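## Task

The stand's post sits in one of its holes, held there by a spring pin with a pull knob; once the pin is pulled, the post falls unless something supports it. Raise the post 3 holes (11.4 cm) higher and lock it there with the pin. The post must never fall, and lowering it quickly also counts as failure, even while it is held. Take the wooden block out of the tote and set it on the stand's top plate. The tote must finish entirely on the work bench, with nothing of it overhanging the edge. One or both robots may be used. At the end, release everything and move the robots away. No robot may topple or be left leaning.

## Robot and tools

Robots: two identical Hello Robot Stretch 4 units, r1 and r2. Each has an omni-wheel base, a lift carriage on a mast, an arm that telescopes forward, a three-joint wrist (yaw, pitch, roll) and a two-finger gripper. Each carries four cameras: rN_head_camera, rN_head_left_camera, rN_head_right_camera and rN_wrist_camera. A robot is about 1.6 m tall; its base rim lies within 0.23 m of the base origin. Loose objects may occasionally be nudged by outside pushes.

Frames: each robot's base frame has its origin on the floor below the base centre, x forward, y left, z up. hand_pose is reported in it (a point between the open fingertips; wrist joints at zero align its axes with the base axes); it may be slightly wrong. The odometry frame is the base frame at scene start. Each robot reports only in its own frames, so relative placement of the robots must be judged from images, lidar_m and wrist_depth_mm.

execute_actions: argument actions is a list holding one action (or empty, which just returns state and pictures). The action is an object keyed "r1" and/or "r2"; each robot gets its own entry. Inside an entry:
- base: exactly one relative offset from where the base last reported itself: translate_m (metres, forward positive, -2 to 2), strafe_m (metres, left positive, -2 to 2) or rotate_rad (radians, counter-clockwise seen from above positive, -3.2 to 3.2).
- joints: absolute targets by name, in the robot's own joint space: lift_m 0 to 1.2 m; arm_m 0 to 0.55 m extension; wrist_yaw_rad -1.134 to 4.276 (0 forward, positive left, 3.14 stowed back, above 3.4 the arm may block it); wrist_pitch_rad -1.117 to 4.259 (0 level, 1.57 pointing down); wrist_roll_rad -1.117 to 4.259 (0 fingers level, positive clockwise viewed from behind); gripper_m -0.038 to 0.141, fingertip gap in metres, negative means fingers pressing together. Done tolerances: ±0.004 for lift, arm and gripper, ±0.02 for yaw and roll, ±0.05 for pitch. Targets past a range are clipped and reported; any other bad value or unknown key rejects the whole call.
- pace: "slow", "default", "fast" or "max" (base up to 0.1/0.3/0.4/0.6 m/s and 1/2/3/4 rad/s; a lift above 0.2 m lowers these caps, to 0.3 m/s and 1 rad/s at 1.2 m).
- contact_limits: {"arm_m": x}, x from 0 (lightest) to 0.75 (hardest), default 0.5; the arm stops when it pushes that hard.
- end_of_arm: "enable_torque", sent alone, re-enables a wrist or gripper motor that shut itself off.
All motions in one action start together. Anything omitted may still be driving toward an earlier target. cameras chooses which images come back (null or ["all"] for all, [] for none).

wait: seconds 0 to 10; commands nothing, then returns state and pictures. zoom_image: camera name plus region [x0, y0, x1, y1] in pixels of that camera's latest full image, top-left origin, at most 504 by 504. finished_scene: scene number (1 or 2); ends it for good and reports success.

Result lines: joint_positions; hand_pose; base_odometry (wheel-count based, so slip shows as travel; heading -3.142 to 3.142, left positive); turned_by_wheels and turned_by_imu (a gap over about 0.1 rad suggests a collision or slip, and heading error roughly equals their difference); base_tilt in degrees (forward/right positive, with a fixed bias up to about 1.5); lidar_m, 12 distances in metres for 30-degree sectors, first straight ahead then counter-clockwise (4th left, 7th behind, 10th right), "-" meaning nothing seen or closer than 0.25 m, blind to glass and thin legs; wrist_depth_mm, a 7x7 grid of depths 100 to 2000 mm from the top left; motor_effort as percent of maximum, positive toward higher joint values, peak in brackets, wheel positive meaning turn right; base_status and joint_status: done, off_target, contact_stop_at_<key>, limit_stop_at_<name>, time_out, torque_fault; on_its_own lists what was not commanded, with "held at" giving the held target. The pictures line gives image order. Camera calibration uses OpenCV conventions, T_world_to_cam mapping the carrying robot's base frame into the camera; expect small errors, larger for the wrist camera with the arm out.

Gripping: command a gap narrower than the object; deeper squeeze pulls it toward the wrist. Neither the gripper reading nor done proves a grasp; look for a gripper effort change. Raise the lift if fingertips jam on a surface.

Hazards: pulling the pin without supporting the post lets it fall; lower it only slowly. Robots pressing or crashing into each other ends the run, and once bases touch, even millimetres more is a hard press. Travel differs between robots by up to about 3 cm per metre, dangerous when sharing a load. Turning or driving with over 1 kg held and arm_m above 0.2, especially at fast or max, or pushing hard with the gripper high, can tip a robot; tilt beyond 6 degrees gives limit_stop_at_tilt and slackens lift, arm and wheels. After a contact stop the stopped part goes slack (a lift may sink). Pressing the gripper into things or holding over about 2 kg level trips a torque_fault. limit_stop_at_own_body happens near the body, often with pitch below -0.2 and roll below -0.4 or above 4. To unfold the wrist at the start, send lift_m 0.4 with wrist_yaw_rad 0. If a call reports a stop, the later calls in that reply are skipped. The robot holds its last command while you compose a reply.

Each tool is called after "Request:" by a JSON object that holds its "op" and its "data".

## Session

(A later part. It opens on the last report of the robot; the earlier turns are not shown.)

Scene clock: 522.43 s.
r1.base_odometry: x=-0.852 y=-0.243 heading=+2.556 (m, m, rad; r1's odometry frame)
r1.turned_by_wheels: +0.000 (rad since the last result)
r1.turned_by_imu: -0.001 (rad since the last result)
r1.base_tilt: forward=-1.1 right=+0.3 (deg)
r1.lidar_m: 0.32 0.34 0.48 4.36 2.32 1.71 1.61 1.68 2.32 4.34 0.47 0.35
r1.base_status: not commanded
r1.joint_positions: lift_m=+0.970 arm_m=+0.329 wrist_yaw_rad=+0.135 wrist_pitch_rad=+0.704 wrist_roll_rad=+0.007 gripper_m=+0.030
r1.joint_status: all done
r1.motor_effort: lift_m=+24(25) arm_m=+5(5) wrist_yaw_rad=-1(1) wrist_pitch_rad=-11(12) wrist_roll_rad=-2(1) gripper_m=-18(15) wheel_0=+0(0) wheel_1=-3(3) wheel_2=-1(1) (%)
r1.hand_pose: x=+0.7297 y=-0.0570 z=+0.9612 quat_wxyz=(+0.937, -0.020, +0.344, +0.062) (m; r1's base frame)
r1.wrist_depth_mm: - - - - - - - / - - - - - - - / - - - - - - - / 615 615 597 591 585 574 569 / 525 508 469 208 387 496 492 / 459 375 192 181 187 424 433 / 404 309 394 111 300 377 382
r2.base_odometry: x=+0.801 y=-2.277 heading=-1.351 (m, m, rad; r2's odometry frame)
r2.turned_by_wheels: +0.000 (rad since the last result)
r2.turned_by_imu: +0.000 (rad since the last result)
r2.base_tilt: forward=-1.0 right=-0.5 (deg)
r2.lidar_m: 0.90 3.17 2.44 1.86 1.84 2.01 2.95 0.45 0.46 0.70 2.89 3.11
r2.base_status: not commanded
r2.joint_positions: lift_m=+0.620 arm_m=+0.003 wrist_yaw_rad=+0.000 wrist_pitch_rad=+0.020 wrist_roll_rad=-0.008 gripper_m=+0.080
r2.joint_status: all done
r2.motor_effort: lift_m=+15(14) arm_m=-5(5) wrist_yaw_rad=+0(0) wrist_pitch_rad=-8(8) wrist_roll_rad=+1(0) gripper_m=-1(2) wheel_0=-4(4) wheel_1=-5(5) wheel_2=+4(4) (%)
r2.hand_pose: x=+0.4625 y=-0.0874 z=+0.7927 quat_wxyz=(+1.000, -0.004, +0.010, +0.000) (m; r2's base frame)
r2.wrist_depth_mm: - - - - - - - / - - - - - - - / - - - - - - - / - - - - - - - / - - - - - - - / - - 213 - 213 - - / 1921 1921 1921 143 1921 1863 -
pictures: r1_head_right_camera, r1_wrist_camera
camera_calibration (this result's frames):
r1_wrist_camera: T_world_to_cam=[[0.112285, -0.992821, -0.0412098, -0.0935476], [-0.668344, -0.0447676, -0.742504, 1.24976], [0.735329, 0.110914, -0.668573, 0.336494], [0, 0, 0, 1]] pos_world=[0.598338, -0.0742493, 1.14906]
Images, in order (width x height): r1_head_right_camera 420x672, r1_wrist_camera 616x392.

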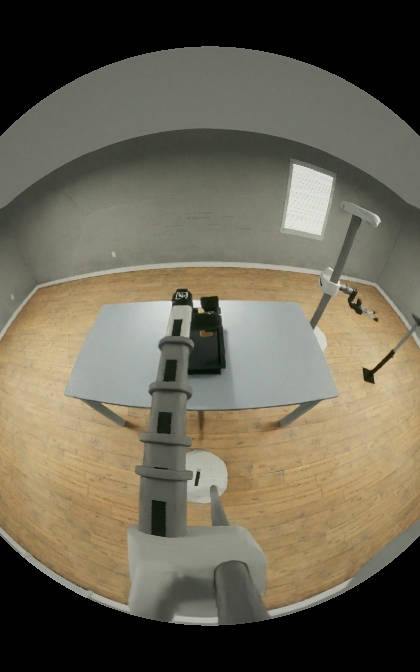

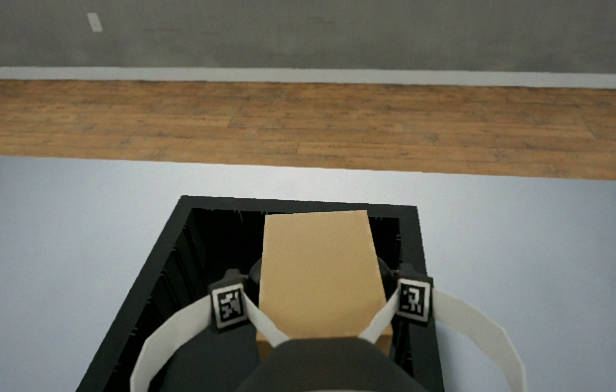

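Request:
{"op": "execute_actions", "data": {"actions": [{"r1": {"base": {"strafe_m": -1.908}, "joints": {"lift_m": 1.125, "wrist_yaw_rad": -0.425, "arm_m": 0.42}, "pace": "max"}}], "cameras": ["r1_wrist_camera", "r1_head_camera", "r1_head_right_camera", "r2_head_camera", "r2_wrist_camera"]}}

Scene clock: 532.73 s.
r1.base_odometry: x=+0.202 y=+1.347 heading=+2.556 (m, m, rad; r1's odometry frame)
r1.turned_by_wheels: +0.000 (rad since the last result)
r1.turned_by_imu: +0.006 (rad since the last result)
r1.base_tilt: forward=-1.1 right=+0.3 (deg)
r1.lidar_m: 0.68 0.96 1.16 1.39 2.30 1.70 1.63 1.70 2.33 2.43 2.57 0.66
r1.base_status: done
r1.joint_positions: lift_m=+1.125 arm_m=+0.419 wrist_yaw_rad=-0.425 wrist_pitch_rad=+0.704 wrist_roll_rad=+0.007 gripper_m=+0.030
r1.joint_status: all done
r1.motor_effort: lift_m=+23(26) arm_m=+5(6) wrist_yaw_rad=-1(7) wrist_pitch_rad=-11(13) wrist_roll_rad=-1(2) gripper_m=-17(17) wheel_0=+4(13) wheel_1=+0(12) wheel_2=+0(3) (%)
r1.hand_pose: x=+0.7544 y=-0.1703 z=+1.1163 quat_wxyz=(+0.917, +0.076, +0.336, -0.199) (m; r1's base frame)
r1.wrist_depth_mm: - - - - - - - / - - - - - - - / - - - - - - - / - - - 1983 - 1983 1983 / 1756 1756 1756 207 1708 1708 1661 / 1576 1537 193 181 186 1430 1464 / 1366 1308 1308 111 324 1308 1308
r2.base_odometry: x=+0.801 y=-2.277 heading=-1.351 (m, m, rad; r2's odometry frame)
r2.turned_by_wheels: +0.000 (rad since the last result)
r2.turned_by_imu: +0.001 (rad since the last result)
r2.base_tilt: forward=-1.0 right=-0.6 (deg)
r2.lidar_m: 0.91 3.17 2.45 1.88 1.83 2.01 2.95 0.43 0.46 0.69 2.89 0.91
r2.base_status: not commanded
r2.joint_positions: lift_m=+0.620 arm_m=+0.003 wrist_yaw_rad=+0.000 wrist_pitch_rad=+0.020 wrist_roll_rad=-0.008 gripper_m=+0.080
r2.joint_status: not commanded
r2.motor_effort: lift_m=+15(15) arm_m=-5(5) wrist_yaw_rad=-1(0) wrist_pitch_rad=-8(8) wrist_roll_rad=+1(2) gripper_m=-2(3) wheel_0=-4(4) wheel_1=-5(6) wheel_2=+4(4) (%)
r2.hand_pose: x=+0.4625 y=-0.0874 z=+0.7927 quat_wxyz=(+1.000, -0.004, +0.010, +0.000) (m; r2's base frame)
r2.wrist_depth_mm: - - - - - - - / - - - - - - - / - - - - - - - / - - - - - - - / - - - - - - - / - - 215 - 215 - - / 1921 1863 1921 143 1921 1863 -
pictures: r1_head_camera, r1_head_right_camera, r1_wrist_camera, r2_head_camera, r2_wrist_camera
camera_calibration (this result's frames):
r1_wrist_camera: T_world_to_cam=[[-0.43226, -0.900807, -0.0412048, 0.224033], [-0.590011, 0.317087, -0.742525, 1.37887], [0.681937, -0.296653, -0.66855, 0.405486], [0, 0, 0, 1]] pos_world=[0.633876, -0.115124, 1.30417]
r2_wrist_camera: T_world_to_cam=[[0.0385114, -0.99908, 0.0188793, -0.110276], [-0.00177754, -0.0189618, -0.999819, 0.856779], [0.999257, 0.0384709, -0.00250615, -0.228037], [0, 0, 0, 1]] pos_world=[0.233638, -0.0851554, 0.858134]
Images, in order (width x height): r1_head_camera 420x560, r1_head_right_camera 420x672, r1_wrist_camera 616x392, r2_head_camera 420x560, r2_wrist_camera 616x392.

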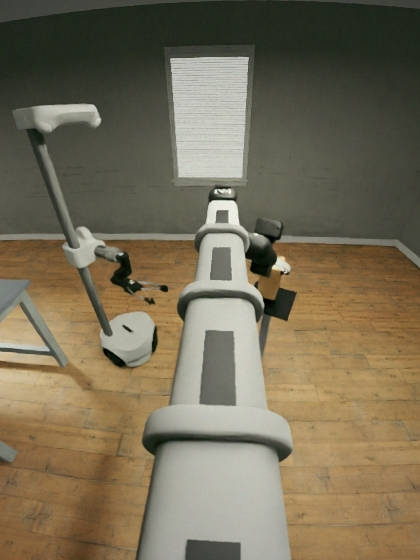

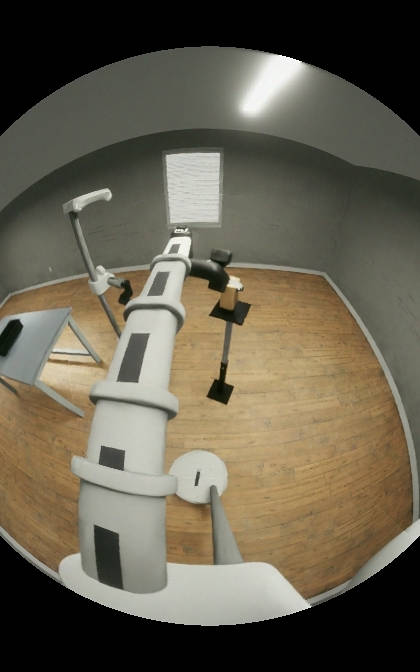

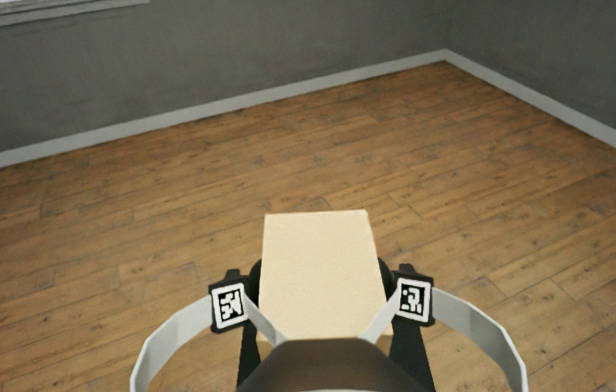

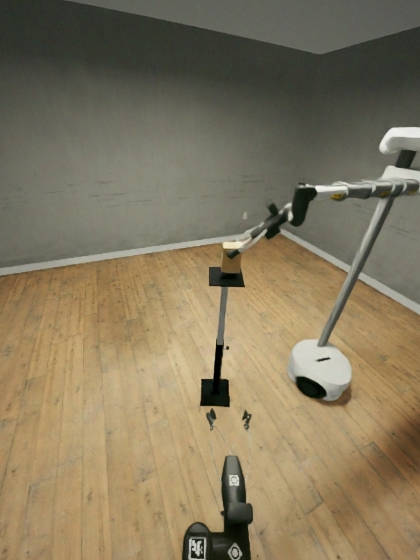

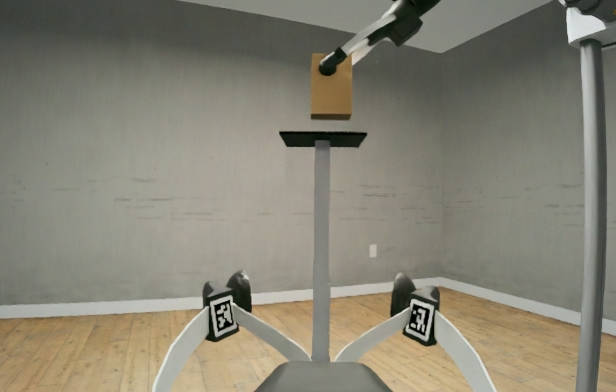

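Request:
{"op": "zoom_image", "data": {"camera": "r2_wrist_camera", "region": [260, 30, 400, 170]}}

Request:
{"op": "zoom_image", "data": {"camera": "r1_wrist_camera", "region": [180, 200, 480, 392]}}

Region (260, 30, 400, 170) of r2_wrist_camera's 616x392 image, scaled by 3.600.

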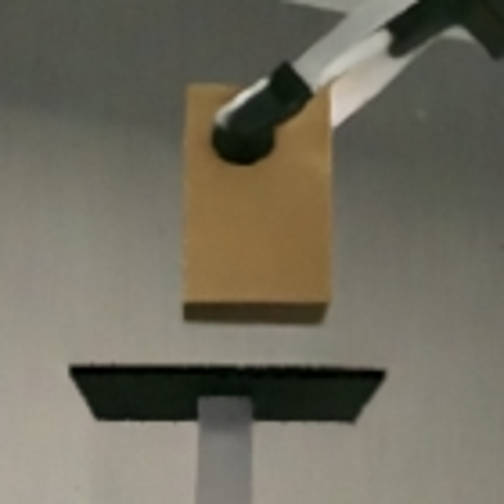

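Region (180, 200, 480, 392) of r1_wrist_camera's 616x392 image, scaled by 1.680; it fills the top 323 rows of this view, and the rest is white.

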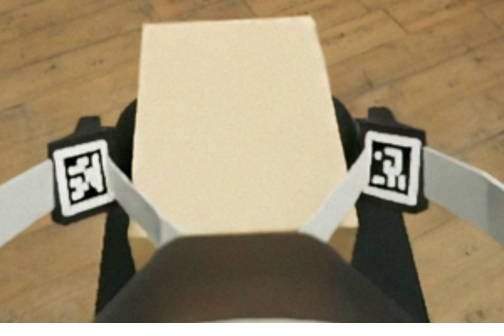

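Request:
{"op": "execute_actions", "data": {"actions": [{"r1": {"base": {"strafe_m": -0.016}, "joints": {"lift_m": 1.09, "arm_m": 0.431}, "pace": "fast"}}], "cameras": ["r1_wrist_camera", "r2_wrist_camera"]}}

Request:
{"op": "zoom_image", "data": {"camera": "r2_wrist_camera", "region": [270, 60, 380, 170]}}

Scene clock: 550.87 s.
r1.base_odometry: x=+0.211 y=+1.360 heading=+2.557 (m, m, rad; r1's odometry frame)
r1.turned_by_wheels: +0.000 (rad since the last result)
r1.turned_by_imu: +0.000 (rad since the last result)
r1.base_tilt: forward=-1.1 right=+0.2 (deg)
r1.lidar_m: 0.66 0.98 1.20 1.38 2.33 1.70 1.60 1.69 2.32 2.44 2.55 0.68
r1.base_status: done
r1.joint_positions: lift_m=+1.090 arm_m=+0.430 wrist_yaw_rad=-0.425 wrist_pitch_rad=+0.704 wrist_roll_rad=+0.007 gripper_m=+0.030
r1.joint_status: all done
r1.motor_effort: lift_m=+19(17) arm_m=+5(8) wrist_yaw_rad=-1(0) wrist_pitch_rad=-12(11) wrist_roll_rad=-1(2) gripper_m=-17(17) wheel_0=+5(11) wheel_1=-1(10) wheel_2=+0(2) (%)
r1.hand_pose: x=+0.7653 y=-0.1703 z=+1.0816 quat_wxyz=(+0.917, +0.076, +0.336, -0.199) (m; r1's base frame)
r1.wrist_depth_mm: - - - - - - - / - - - - - - - / - - - - - - - / - 1983 1921 1983 1921 1921 1921 / 1756 1756 1708 207 1576 1661 1618 / 1499 1464 193 181 186 1397 1464 / 1336 1308 307 111 289 1255 1281
r2.base_odometry: x=+0.801 y=-2.277 heading=-1.351 (m, m, rad; r2's odometry frame)
r2.turned_by_wheels: +0.000 (rad since the last result)
r2.turned_by_imu: +0.000 (rad since the last result)
r2.base_tilt: forward=-1.0 right=-0.7 (deg)
r2.lidar_m: 0.92 3.16 2.48 1.89 1.81 2.03 2.98 0.48 0.47 0.68 2.87 0.92
r2.base_status: not commanded
r2.joint_positions: lift_m=+0.620 arm_m=+0.003 wrist_yaw_rad=+0.000 wrist_pitch_rad=+0.020 wrist_roll_rad=-0.008 gripper_m=+0.080
r2.joint_status: not commanded
r2.motor_effort: lift_m=+15(15) arm_m=-5(5) wrist_yaw_rad=+0(2) wrist_pitch_rad=-7(7) wrist_roll_rad=+3(1) gripper_m=-1(1) wheel_0=-4(4) wheel_1=-6(6) wheel_2=+4(4) (%)
r2.hand_pose: x=+0.4625 y=-0.0874 z=+0.7927 quat_wxyz=(+1.000, -0.004, +0.010, +0.000) (m; r2's base frame)
r2.wrist_depth_mm: - - - - - - - / - - - - - - - / - - - - - - - / - - - - - - - / - - - - - - - / - - 214 - 214 - - / 1863 1863 1921 143 1863 1921 -
pictures: r1_wrist_camera, r2_wrist_camera
camera_calibration (this result's frames):
r1_wrist_camera: T_world_to_cam=[[-0.432331, -0.900774, -0.0411987, 0.227373], [-0.590171, 0.317208, -0.742346, 1.35948], [0.681754, -0.296625, -0.668749, 0.375216], [0, 0, 0, 1]] pos_world=[0.644818, -0.115127, 1.26949]
r2_wrist_camera: T_world_to_cam=[[0.0385114, -0.99908, 0.0188793, -0.110276], [-0.00177751, -0.0189618, -0.999819, 0.856779], [0.999257, 0.0384709, -0.00250612, -0.228038], [0, 0, 0, 1]] pos_world=[0.233638, -0.0851554, 0.858134]
Images, in order (width x height): r1_wrist_camera 616x392, r2_wrist_camera 616x392.

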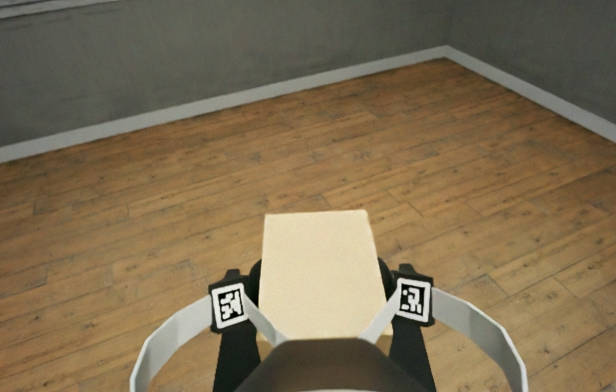

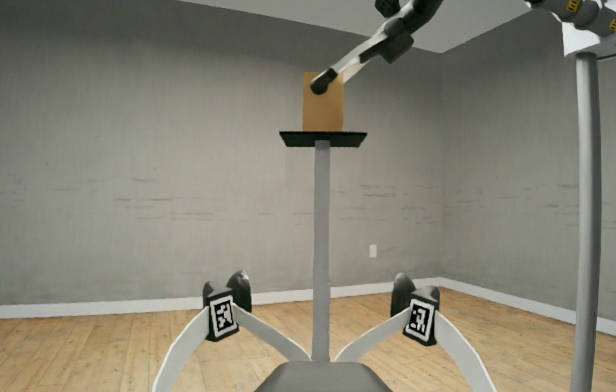

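Region (270, 60, 380, 170) of r2_wrist_camera's 616x392 image, scaled by 4.582.

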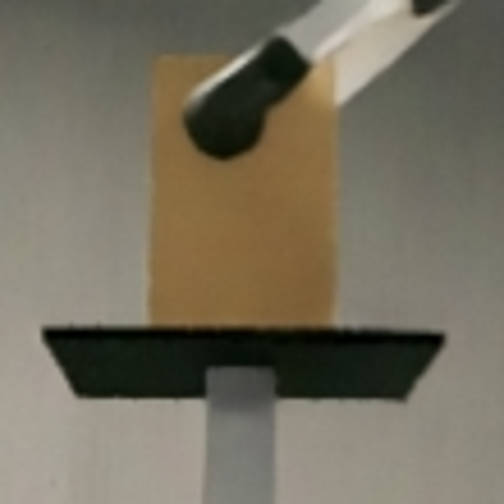

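Request:
{"op": "execute_actions", "data": {"actions": [{"r1": {"joints": {"lift_m": 1.086, "gripper_m": 0.085}, "pace": "default"}}], "cameras": ["r1_wrist_camera", "r2_wrist_camera"]}}

Scene clock: 570.03 s.
r1.base_odometry: x=+0.211 y=+1.360 heading=+2.557 (m, m, rad; r1's odometry frame)
r1.turned_by_wheels: +0.000 (rad since the last result)
r1.turned_by_imu: -0.001 (rad since the last result)
r1.base_tilt: forward=-1.1 right=+0.3 (deg)
r1.lidar_m: 0.65 0.96 1.19 1.39 2.35 1.70 1.63 1.69 2.32 2.43 2.51 0.64
r1.base_status: not commanded
r1.joint_positions: lift_m=+1.086 arm_m=+0.430 wrist_yaw_rad=-0.425 wrist_pitch_rad=+0.702 wrist_roll_rad=+0.007 gripper_m=+0.085
r1.joint_status: all done
r1.motor_effort: lift_m=+18(20) arm_m=+5(5) wrist_yaw_rad=-1(1) wrist_pitch_rad=-6(11) wrist_roll_rad=-1(2) gripper_m=-2(19) wheel_0=+5(5) wheel_1=-1(1) wheel_2=+0(0) (%)
r1.hand_pose: x=+0.7656 y=-0.1704 z=+1.0780 quat_wxyz=(+0.918, +0.076, +0.335, -0.199) (m; r1's base frame)
r1.wrist_depth_mm: 1983 - - - - - - / - - - - - - - / - - - - - - - / - - - 1863 1983 1921 1921 / 1756 1708 1708 214 1618 1618 1618 / 1499 1464 199 188 195 1366 1397 / 1336 1281 304 111 286 1229 1255
r2.base_odometry: x=+0.801 y=-2.277 heading=-1.351 (m, m, rad; r2's odometry frame)
r2.turned_by_wheels: +0.000 (rad since the last result)
r2.turned_by_imu: +0.000 (rad since the last result)
r2.base_tilt: forward=-1.1 right=-0.6 (deg)
r2.lidar_m: 0.91 3.18 2.45 1.86 1.85 2.00 2.98 0.49 0.45 0.69 2.89 0.90
r2.base_status: not commanded
r2.joint_positions: lift_m=+0.620 arm_m=+0.003 wrist_yaw_rad=+0.000 wrist_pitch_rad=+0.020 wrist_roll_rad=-0.008 gripper_m=+0.080
r2.joint_status: not commanded
r2.motor_effort: lift_m=+15(15) arm_m=-5(5) wrist_yaw_rad=+0(1) wrist_pitch_rad=-7(8) wrist_roll_rad=+1(1) gripper_m=-2(1) wheel_0=-4(4) wheel_1=-6(5) wheel_2=+4(4) (%)
r2.hand_pose: x=+0.4625 y=-0.0874 z=+0.7927 quat_wxyz=(+1.000, -0.004, +0.010, +0.000) (m; r2's base frame)
r2.wrist_depth_mm: - - - - 741 - - / - - - - - - - / - - - - - - - / - - - - - - - / - - - - - - - / - - 214 - 214 - - / 1863 1921 1921 143 1921 1808 1983
pictures: r1_wrist_camera, r2_wrist_camera
camera_calibration (this result's frames):
r1_wrist_camera: T_world_to_cam=[[-0.432257, -0.900807, -0.0412431, 0.227223], [-0.588845, 0.316609, -0.743653, 1.35739], [0.682946, -0.297164, -0.667292, 0.370004], [0, 0, 0, 1]] pos_world=[0.64482, -0.115126, 1.2657]
r2_wrist_camera: T_world_to_cam=[[0.0385114, -0.99908, 0.0188794, -0.110276], [-0.00177753, -0.0189619, -0.999819, 0.856779], [0.999257, 0.0384708, -0.00250615, -0.228037], [0, 0, 0, 1]] pos_world=[0.233638, -0.0851554, 0.858134]
Images, in order (width x height): r1_wrist_camera 616x392, r2_wrist_camera 616x392.

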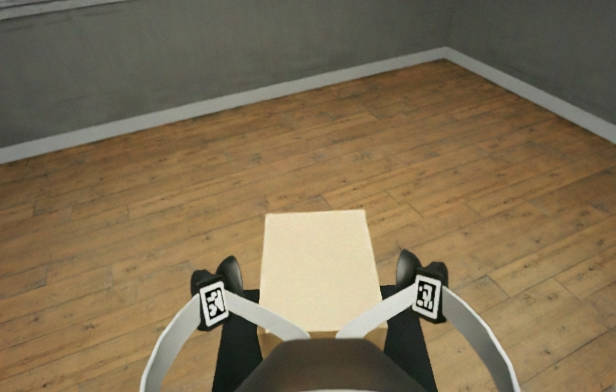

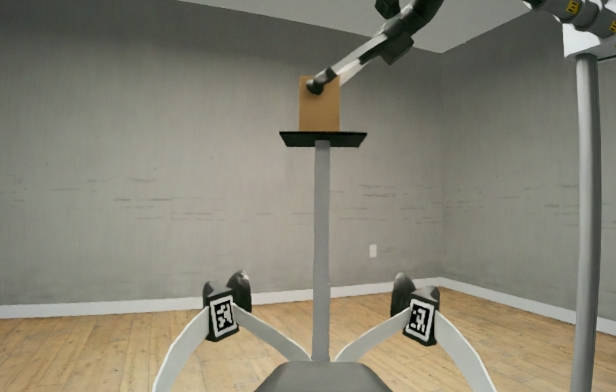

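Request:
{"op": "execute_actions", "data": {"actions": [{"r1": {"joints": {"lift_m": 1.14}, "pace": "max"}}], "cameras": ["r2_wrist_camera"]}}

Request:
{"op": "execute_actions", "data": {"actions": [{"r1": {"base": {"translate_m": -0.15}, "joints": {"arm_m": 0.15, "lift_m": 1.16}, "pace": "max"}}], "cameras": ["r1_head_camera", "r1_head_left_camera", "r2_head_camera", "r2_wrist_camera"]}}

Scene clock: 575.57 s.
r1.base_odometry: x=+0.211 y=+1.360 heading=+2.557 (m, m, rad; r1's odometry frame)
r1.turned_by_wheels: +0.000 (rad since the last result)
r1.turned_by_imu: -0.001 (rad since the last result)
r1.base_tilt: forward=-1.1 right=+0.2 (deg)
r1.lidar_m: 0.67 0.98 1.18 1.37 2.32 1.70 1.61 1.69 2.34 2.43 2.54 0.67
r1.base_status: not commanded
r1.joint_positions: lift_m=+1.140 arm_m=+0.430 wrist_yaw_rad=-0.425 wrist_pitch_rad=+0.702 wrist_roll_rad=+0.007 gripper_m=+0.085
r1.joint_status: all done
r1.motor_effort: lift_m=+22(27) arm_m=+5(5) wrist_yaw_rad=+0(1) wrist_pitch_rad=-5(6) wrist_roll_rad=-1(3) gripper_m=-3(4) wheel_0=+5(5) wheel_1=-1(1) wheel_2=+0(0) (%)
r1.hand_pose: x=+0.7657 y=-0.1705 z=+1.1319 quat_wxyz=(+0.918, +0.076, +0.335, -0.199) (m; r1's base frame)
r1.wrist_depth_mm: 1983 - - - - - - / - - - - - - - / - - - - - - - / - - - - - 1983 1983 / 1756 1808 1808 1756 1708 1756 1708 / 1537 1537 201 250 216 1464 1464 / 1397 1366 1336 111 357 1308 1336
r2.base_odometry: x=+0.801 y=-2.277 heading=-1.351 (m, m, rad; r2's odometry frame)
r2.turned_by_wheels: +0.000 (rad since the last result)
r2.turned_by_imu: +0.000 (rad since the last result)
r2.base_tilt: forward=-1.1 right=-0.6 (deg)
r2.lidar_m: 0.90 3.16 2.45 1.89 1.85 2.02 3.01 0.46 0.47 0.68 2.88 0.90
r2.base_status: not commanded
r2.joint_positions: lift_m=+0.620 arm_m=+0.003 wrist_yaw_rad=+0.000 wrist_pitch_rad=+0.020 wrist_roll_rad=-0.008 gripper_m=+0.080
r2.joint_status: not commanded
r2.motor_effort: lift_m=+15(15) arm_m=-5(5) wrist_yaw_rad=-2(2) wrist_pitch_rad=-7(7) wrist_roll_rad=-2(1) gripper_m=-2(1) wheel_0=-3(4) wheel_1=-5(6) wheel_2=+4(4) (%)
r2.hand_pose: x=+0.4625 y=-0.0874 z=+0.7927 quat_wxyz=(+1.000, -0.004, +0.010, +0.000) (m; r2's base frame)
r2.wrist_depth_mm: - - - - - - - / - - - - - - - / - - - - - - - / - - - - - - - / - - - - - - - / - - 213 - 215 - - / 1921 1808 1921 143 1921 1863 -
pictures: r2_wrist_camera
camera_calibration (this result's frames):
r2_wrist_camera: T_world_to_cam=[[0.0385114, -0.99908, 0.0188793, -0.110276], [-0.00177767, -0.0189618, -0.999819, 0.856779], [0.999257, 0.0384709, -0.00250628, -0.228037], [0, 0, 0, 1]] pos_world=[0.233638, -0.0851554, 0.858134]
Images, in order (width x height): r2_wrist_camera 616x392.

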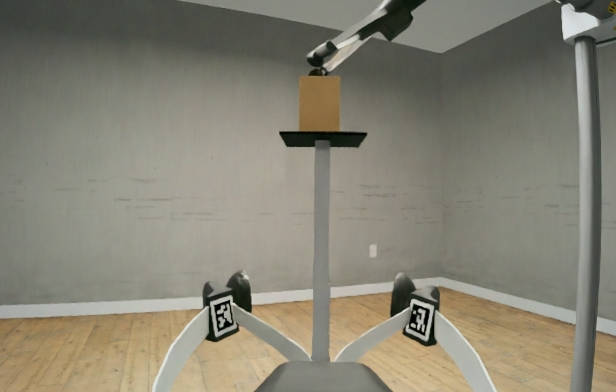

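Scene clock: 577.37 s.
r1.base_odometry: x=+0.336 y=+1.277 heading=+2.556 (m, m, rad; r1's odometry frame)
r1.turned_by_wheels: -0.001 (rad since the last result)
r1.turned_by_imu: -0.001 (rad since the last result)
r1.base_tilt: forward=-1.2 right=+0.3 (deg)
r1.lidar_m: 0.82 1.08 1.22 2.01 2.11 1.54 1.47 1.54 2.08 2.43 2.52 0.97
r1.base_status: done
r1.joint_positions: lift_m=+1.160 arm_m=+0.151 wrist_yaw_rad=-0.425 wrist_pitch_rad=+0.702 wrist_roll_rad=+0.007 gripper_m=+0.085
r1.joint_status: all done
r1.motor_effort: lift_m=+22(25) arm_m=-5(8) wrist_yaw_rad=+2(1) wrist_pitch_rad=-5(5) wrist_roll_rad=-3(1) gripper_m=-4(2) wheel_0=-6(10) wheel_1=-3(8) wheel_2=+0(9) (%)
r1.hand_pose: x=+0.4864 y=-0.1705 z=+1.1518 quat_wxyz=(+0.918, +0.076, +0.335, -0.199) (m; r1's base frame)
r1.wrist_depth_mm: - - - - - - - / - - - - - - - / - - 621 - - - - / - - 691 - - - - / 1863 1808 1756 1756 1756 1756 1756 / 1576 1576 202 1537 217 1499 1499 / 1336 1366 1366 111 1366 1308 1336
r2.base_odometry: x=+0.801 y=-2.277 heading=-1.351 (m, m, rad; r2's odometry frame)
r2.turned_by_wheels: +0.000 (rad since the last result)
r2.turned_by_imu: +0.000 (rad since the last result)
r2.base_tilt: forward=-1.0 right=-0.6 (deg)
r2.lidar_m: 0.91 3.14 2.45 1.88 1.82 2.00 3.00 0.49 0.47 0.71 1.53 1.19
r2.base_status: not commanded
r2.joint_positions: lift_m=+0.620 arm_m=+0.003 wrist_yaw_rad=+0.000 wrist_pitch_rad=+0.020 wrist_roll_rad=-0.008 gripper_m=+0.080
r2.joint_status: not commanded
r2.motor_effort: lift_m=+15(15) arm_m=-5(5) wrist_yaw_rad=-1(0) wrist_pitch_rad=-7(7) wrist_roll_rad=+1(2) gripper_m=-2(1) wheel_0=-4(4) wheel_1=-5(5) wheel_2=+4(4) (%)
r2.hand_pose: x=+0.4625 y=-0.0874 z=+0.7927 quat_wxyz=(+1.000, -0.004, +0.010, +0.000) (m; r2's base frame)
r2.wrist_depth_mm: - - - - - - - / - - - - - - - / - - - - - - - / - - - - - - - / - - - - - - - / - - 213 - 214 - - / 1863 1863 1863 143 1863 1863 -
pictures: r1_head_camera, r1_head_left_camera, r2_head_camera, r2_wrist_camera
camera_calibration (this result's frames):
r2_wrist_camera: T_world_to_cam=[[0.0385115, -0.99908, 0.0188793, -0.110276], [-0.00177746, -0.0189618, -0.999819, 0.856779], [0.999257, 0.038471, -0.00250607, -0.228038], [0, 0, 0, 1]] pos_world=[0.233638, -0.0851554, 0.858134]
Images, in order (width x height): r1_head_camera 420x560, r1_head_left_camera 420x672, r2_head_camera 420x560, r2_wrist_camera 616x392.

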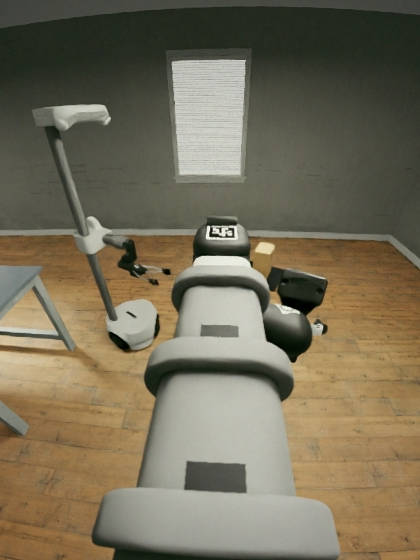

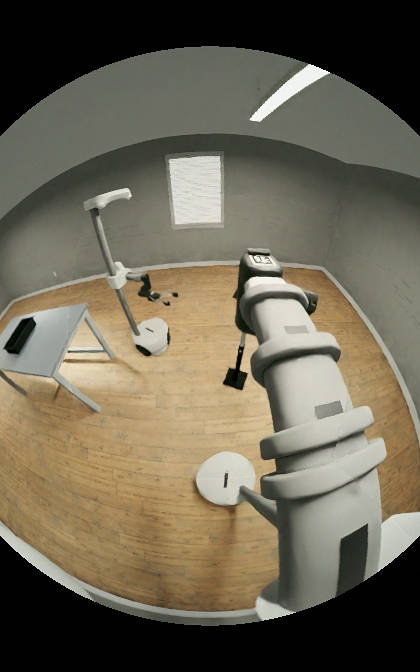

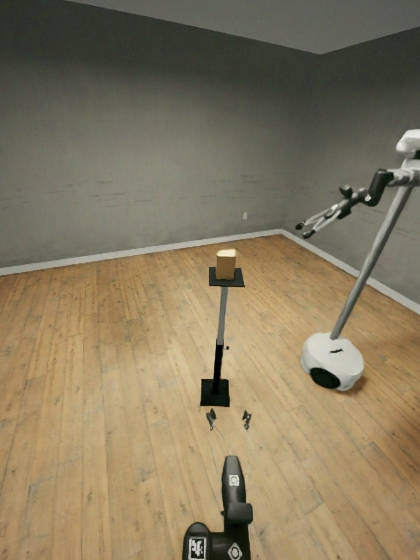

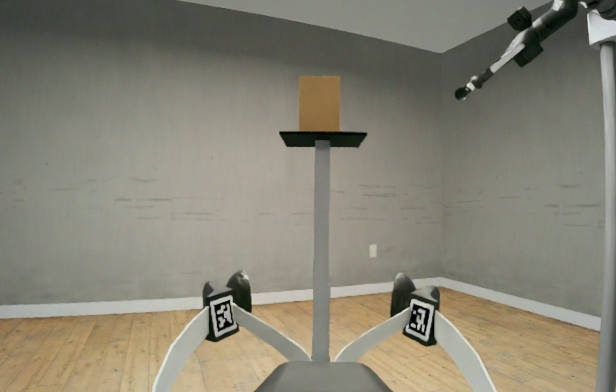

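Request:
{"op": "finished_scene", "data": {"scene": 1}}

The scene is finished: the task was done.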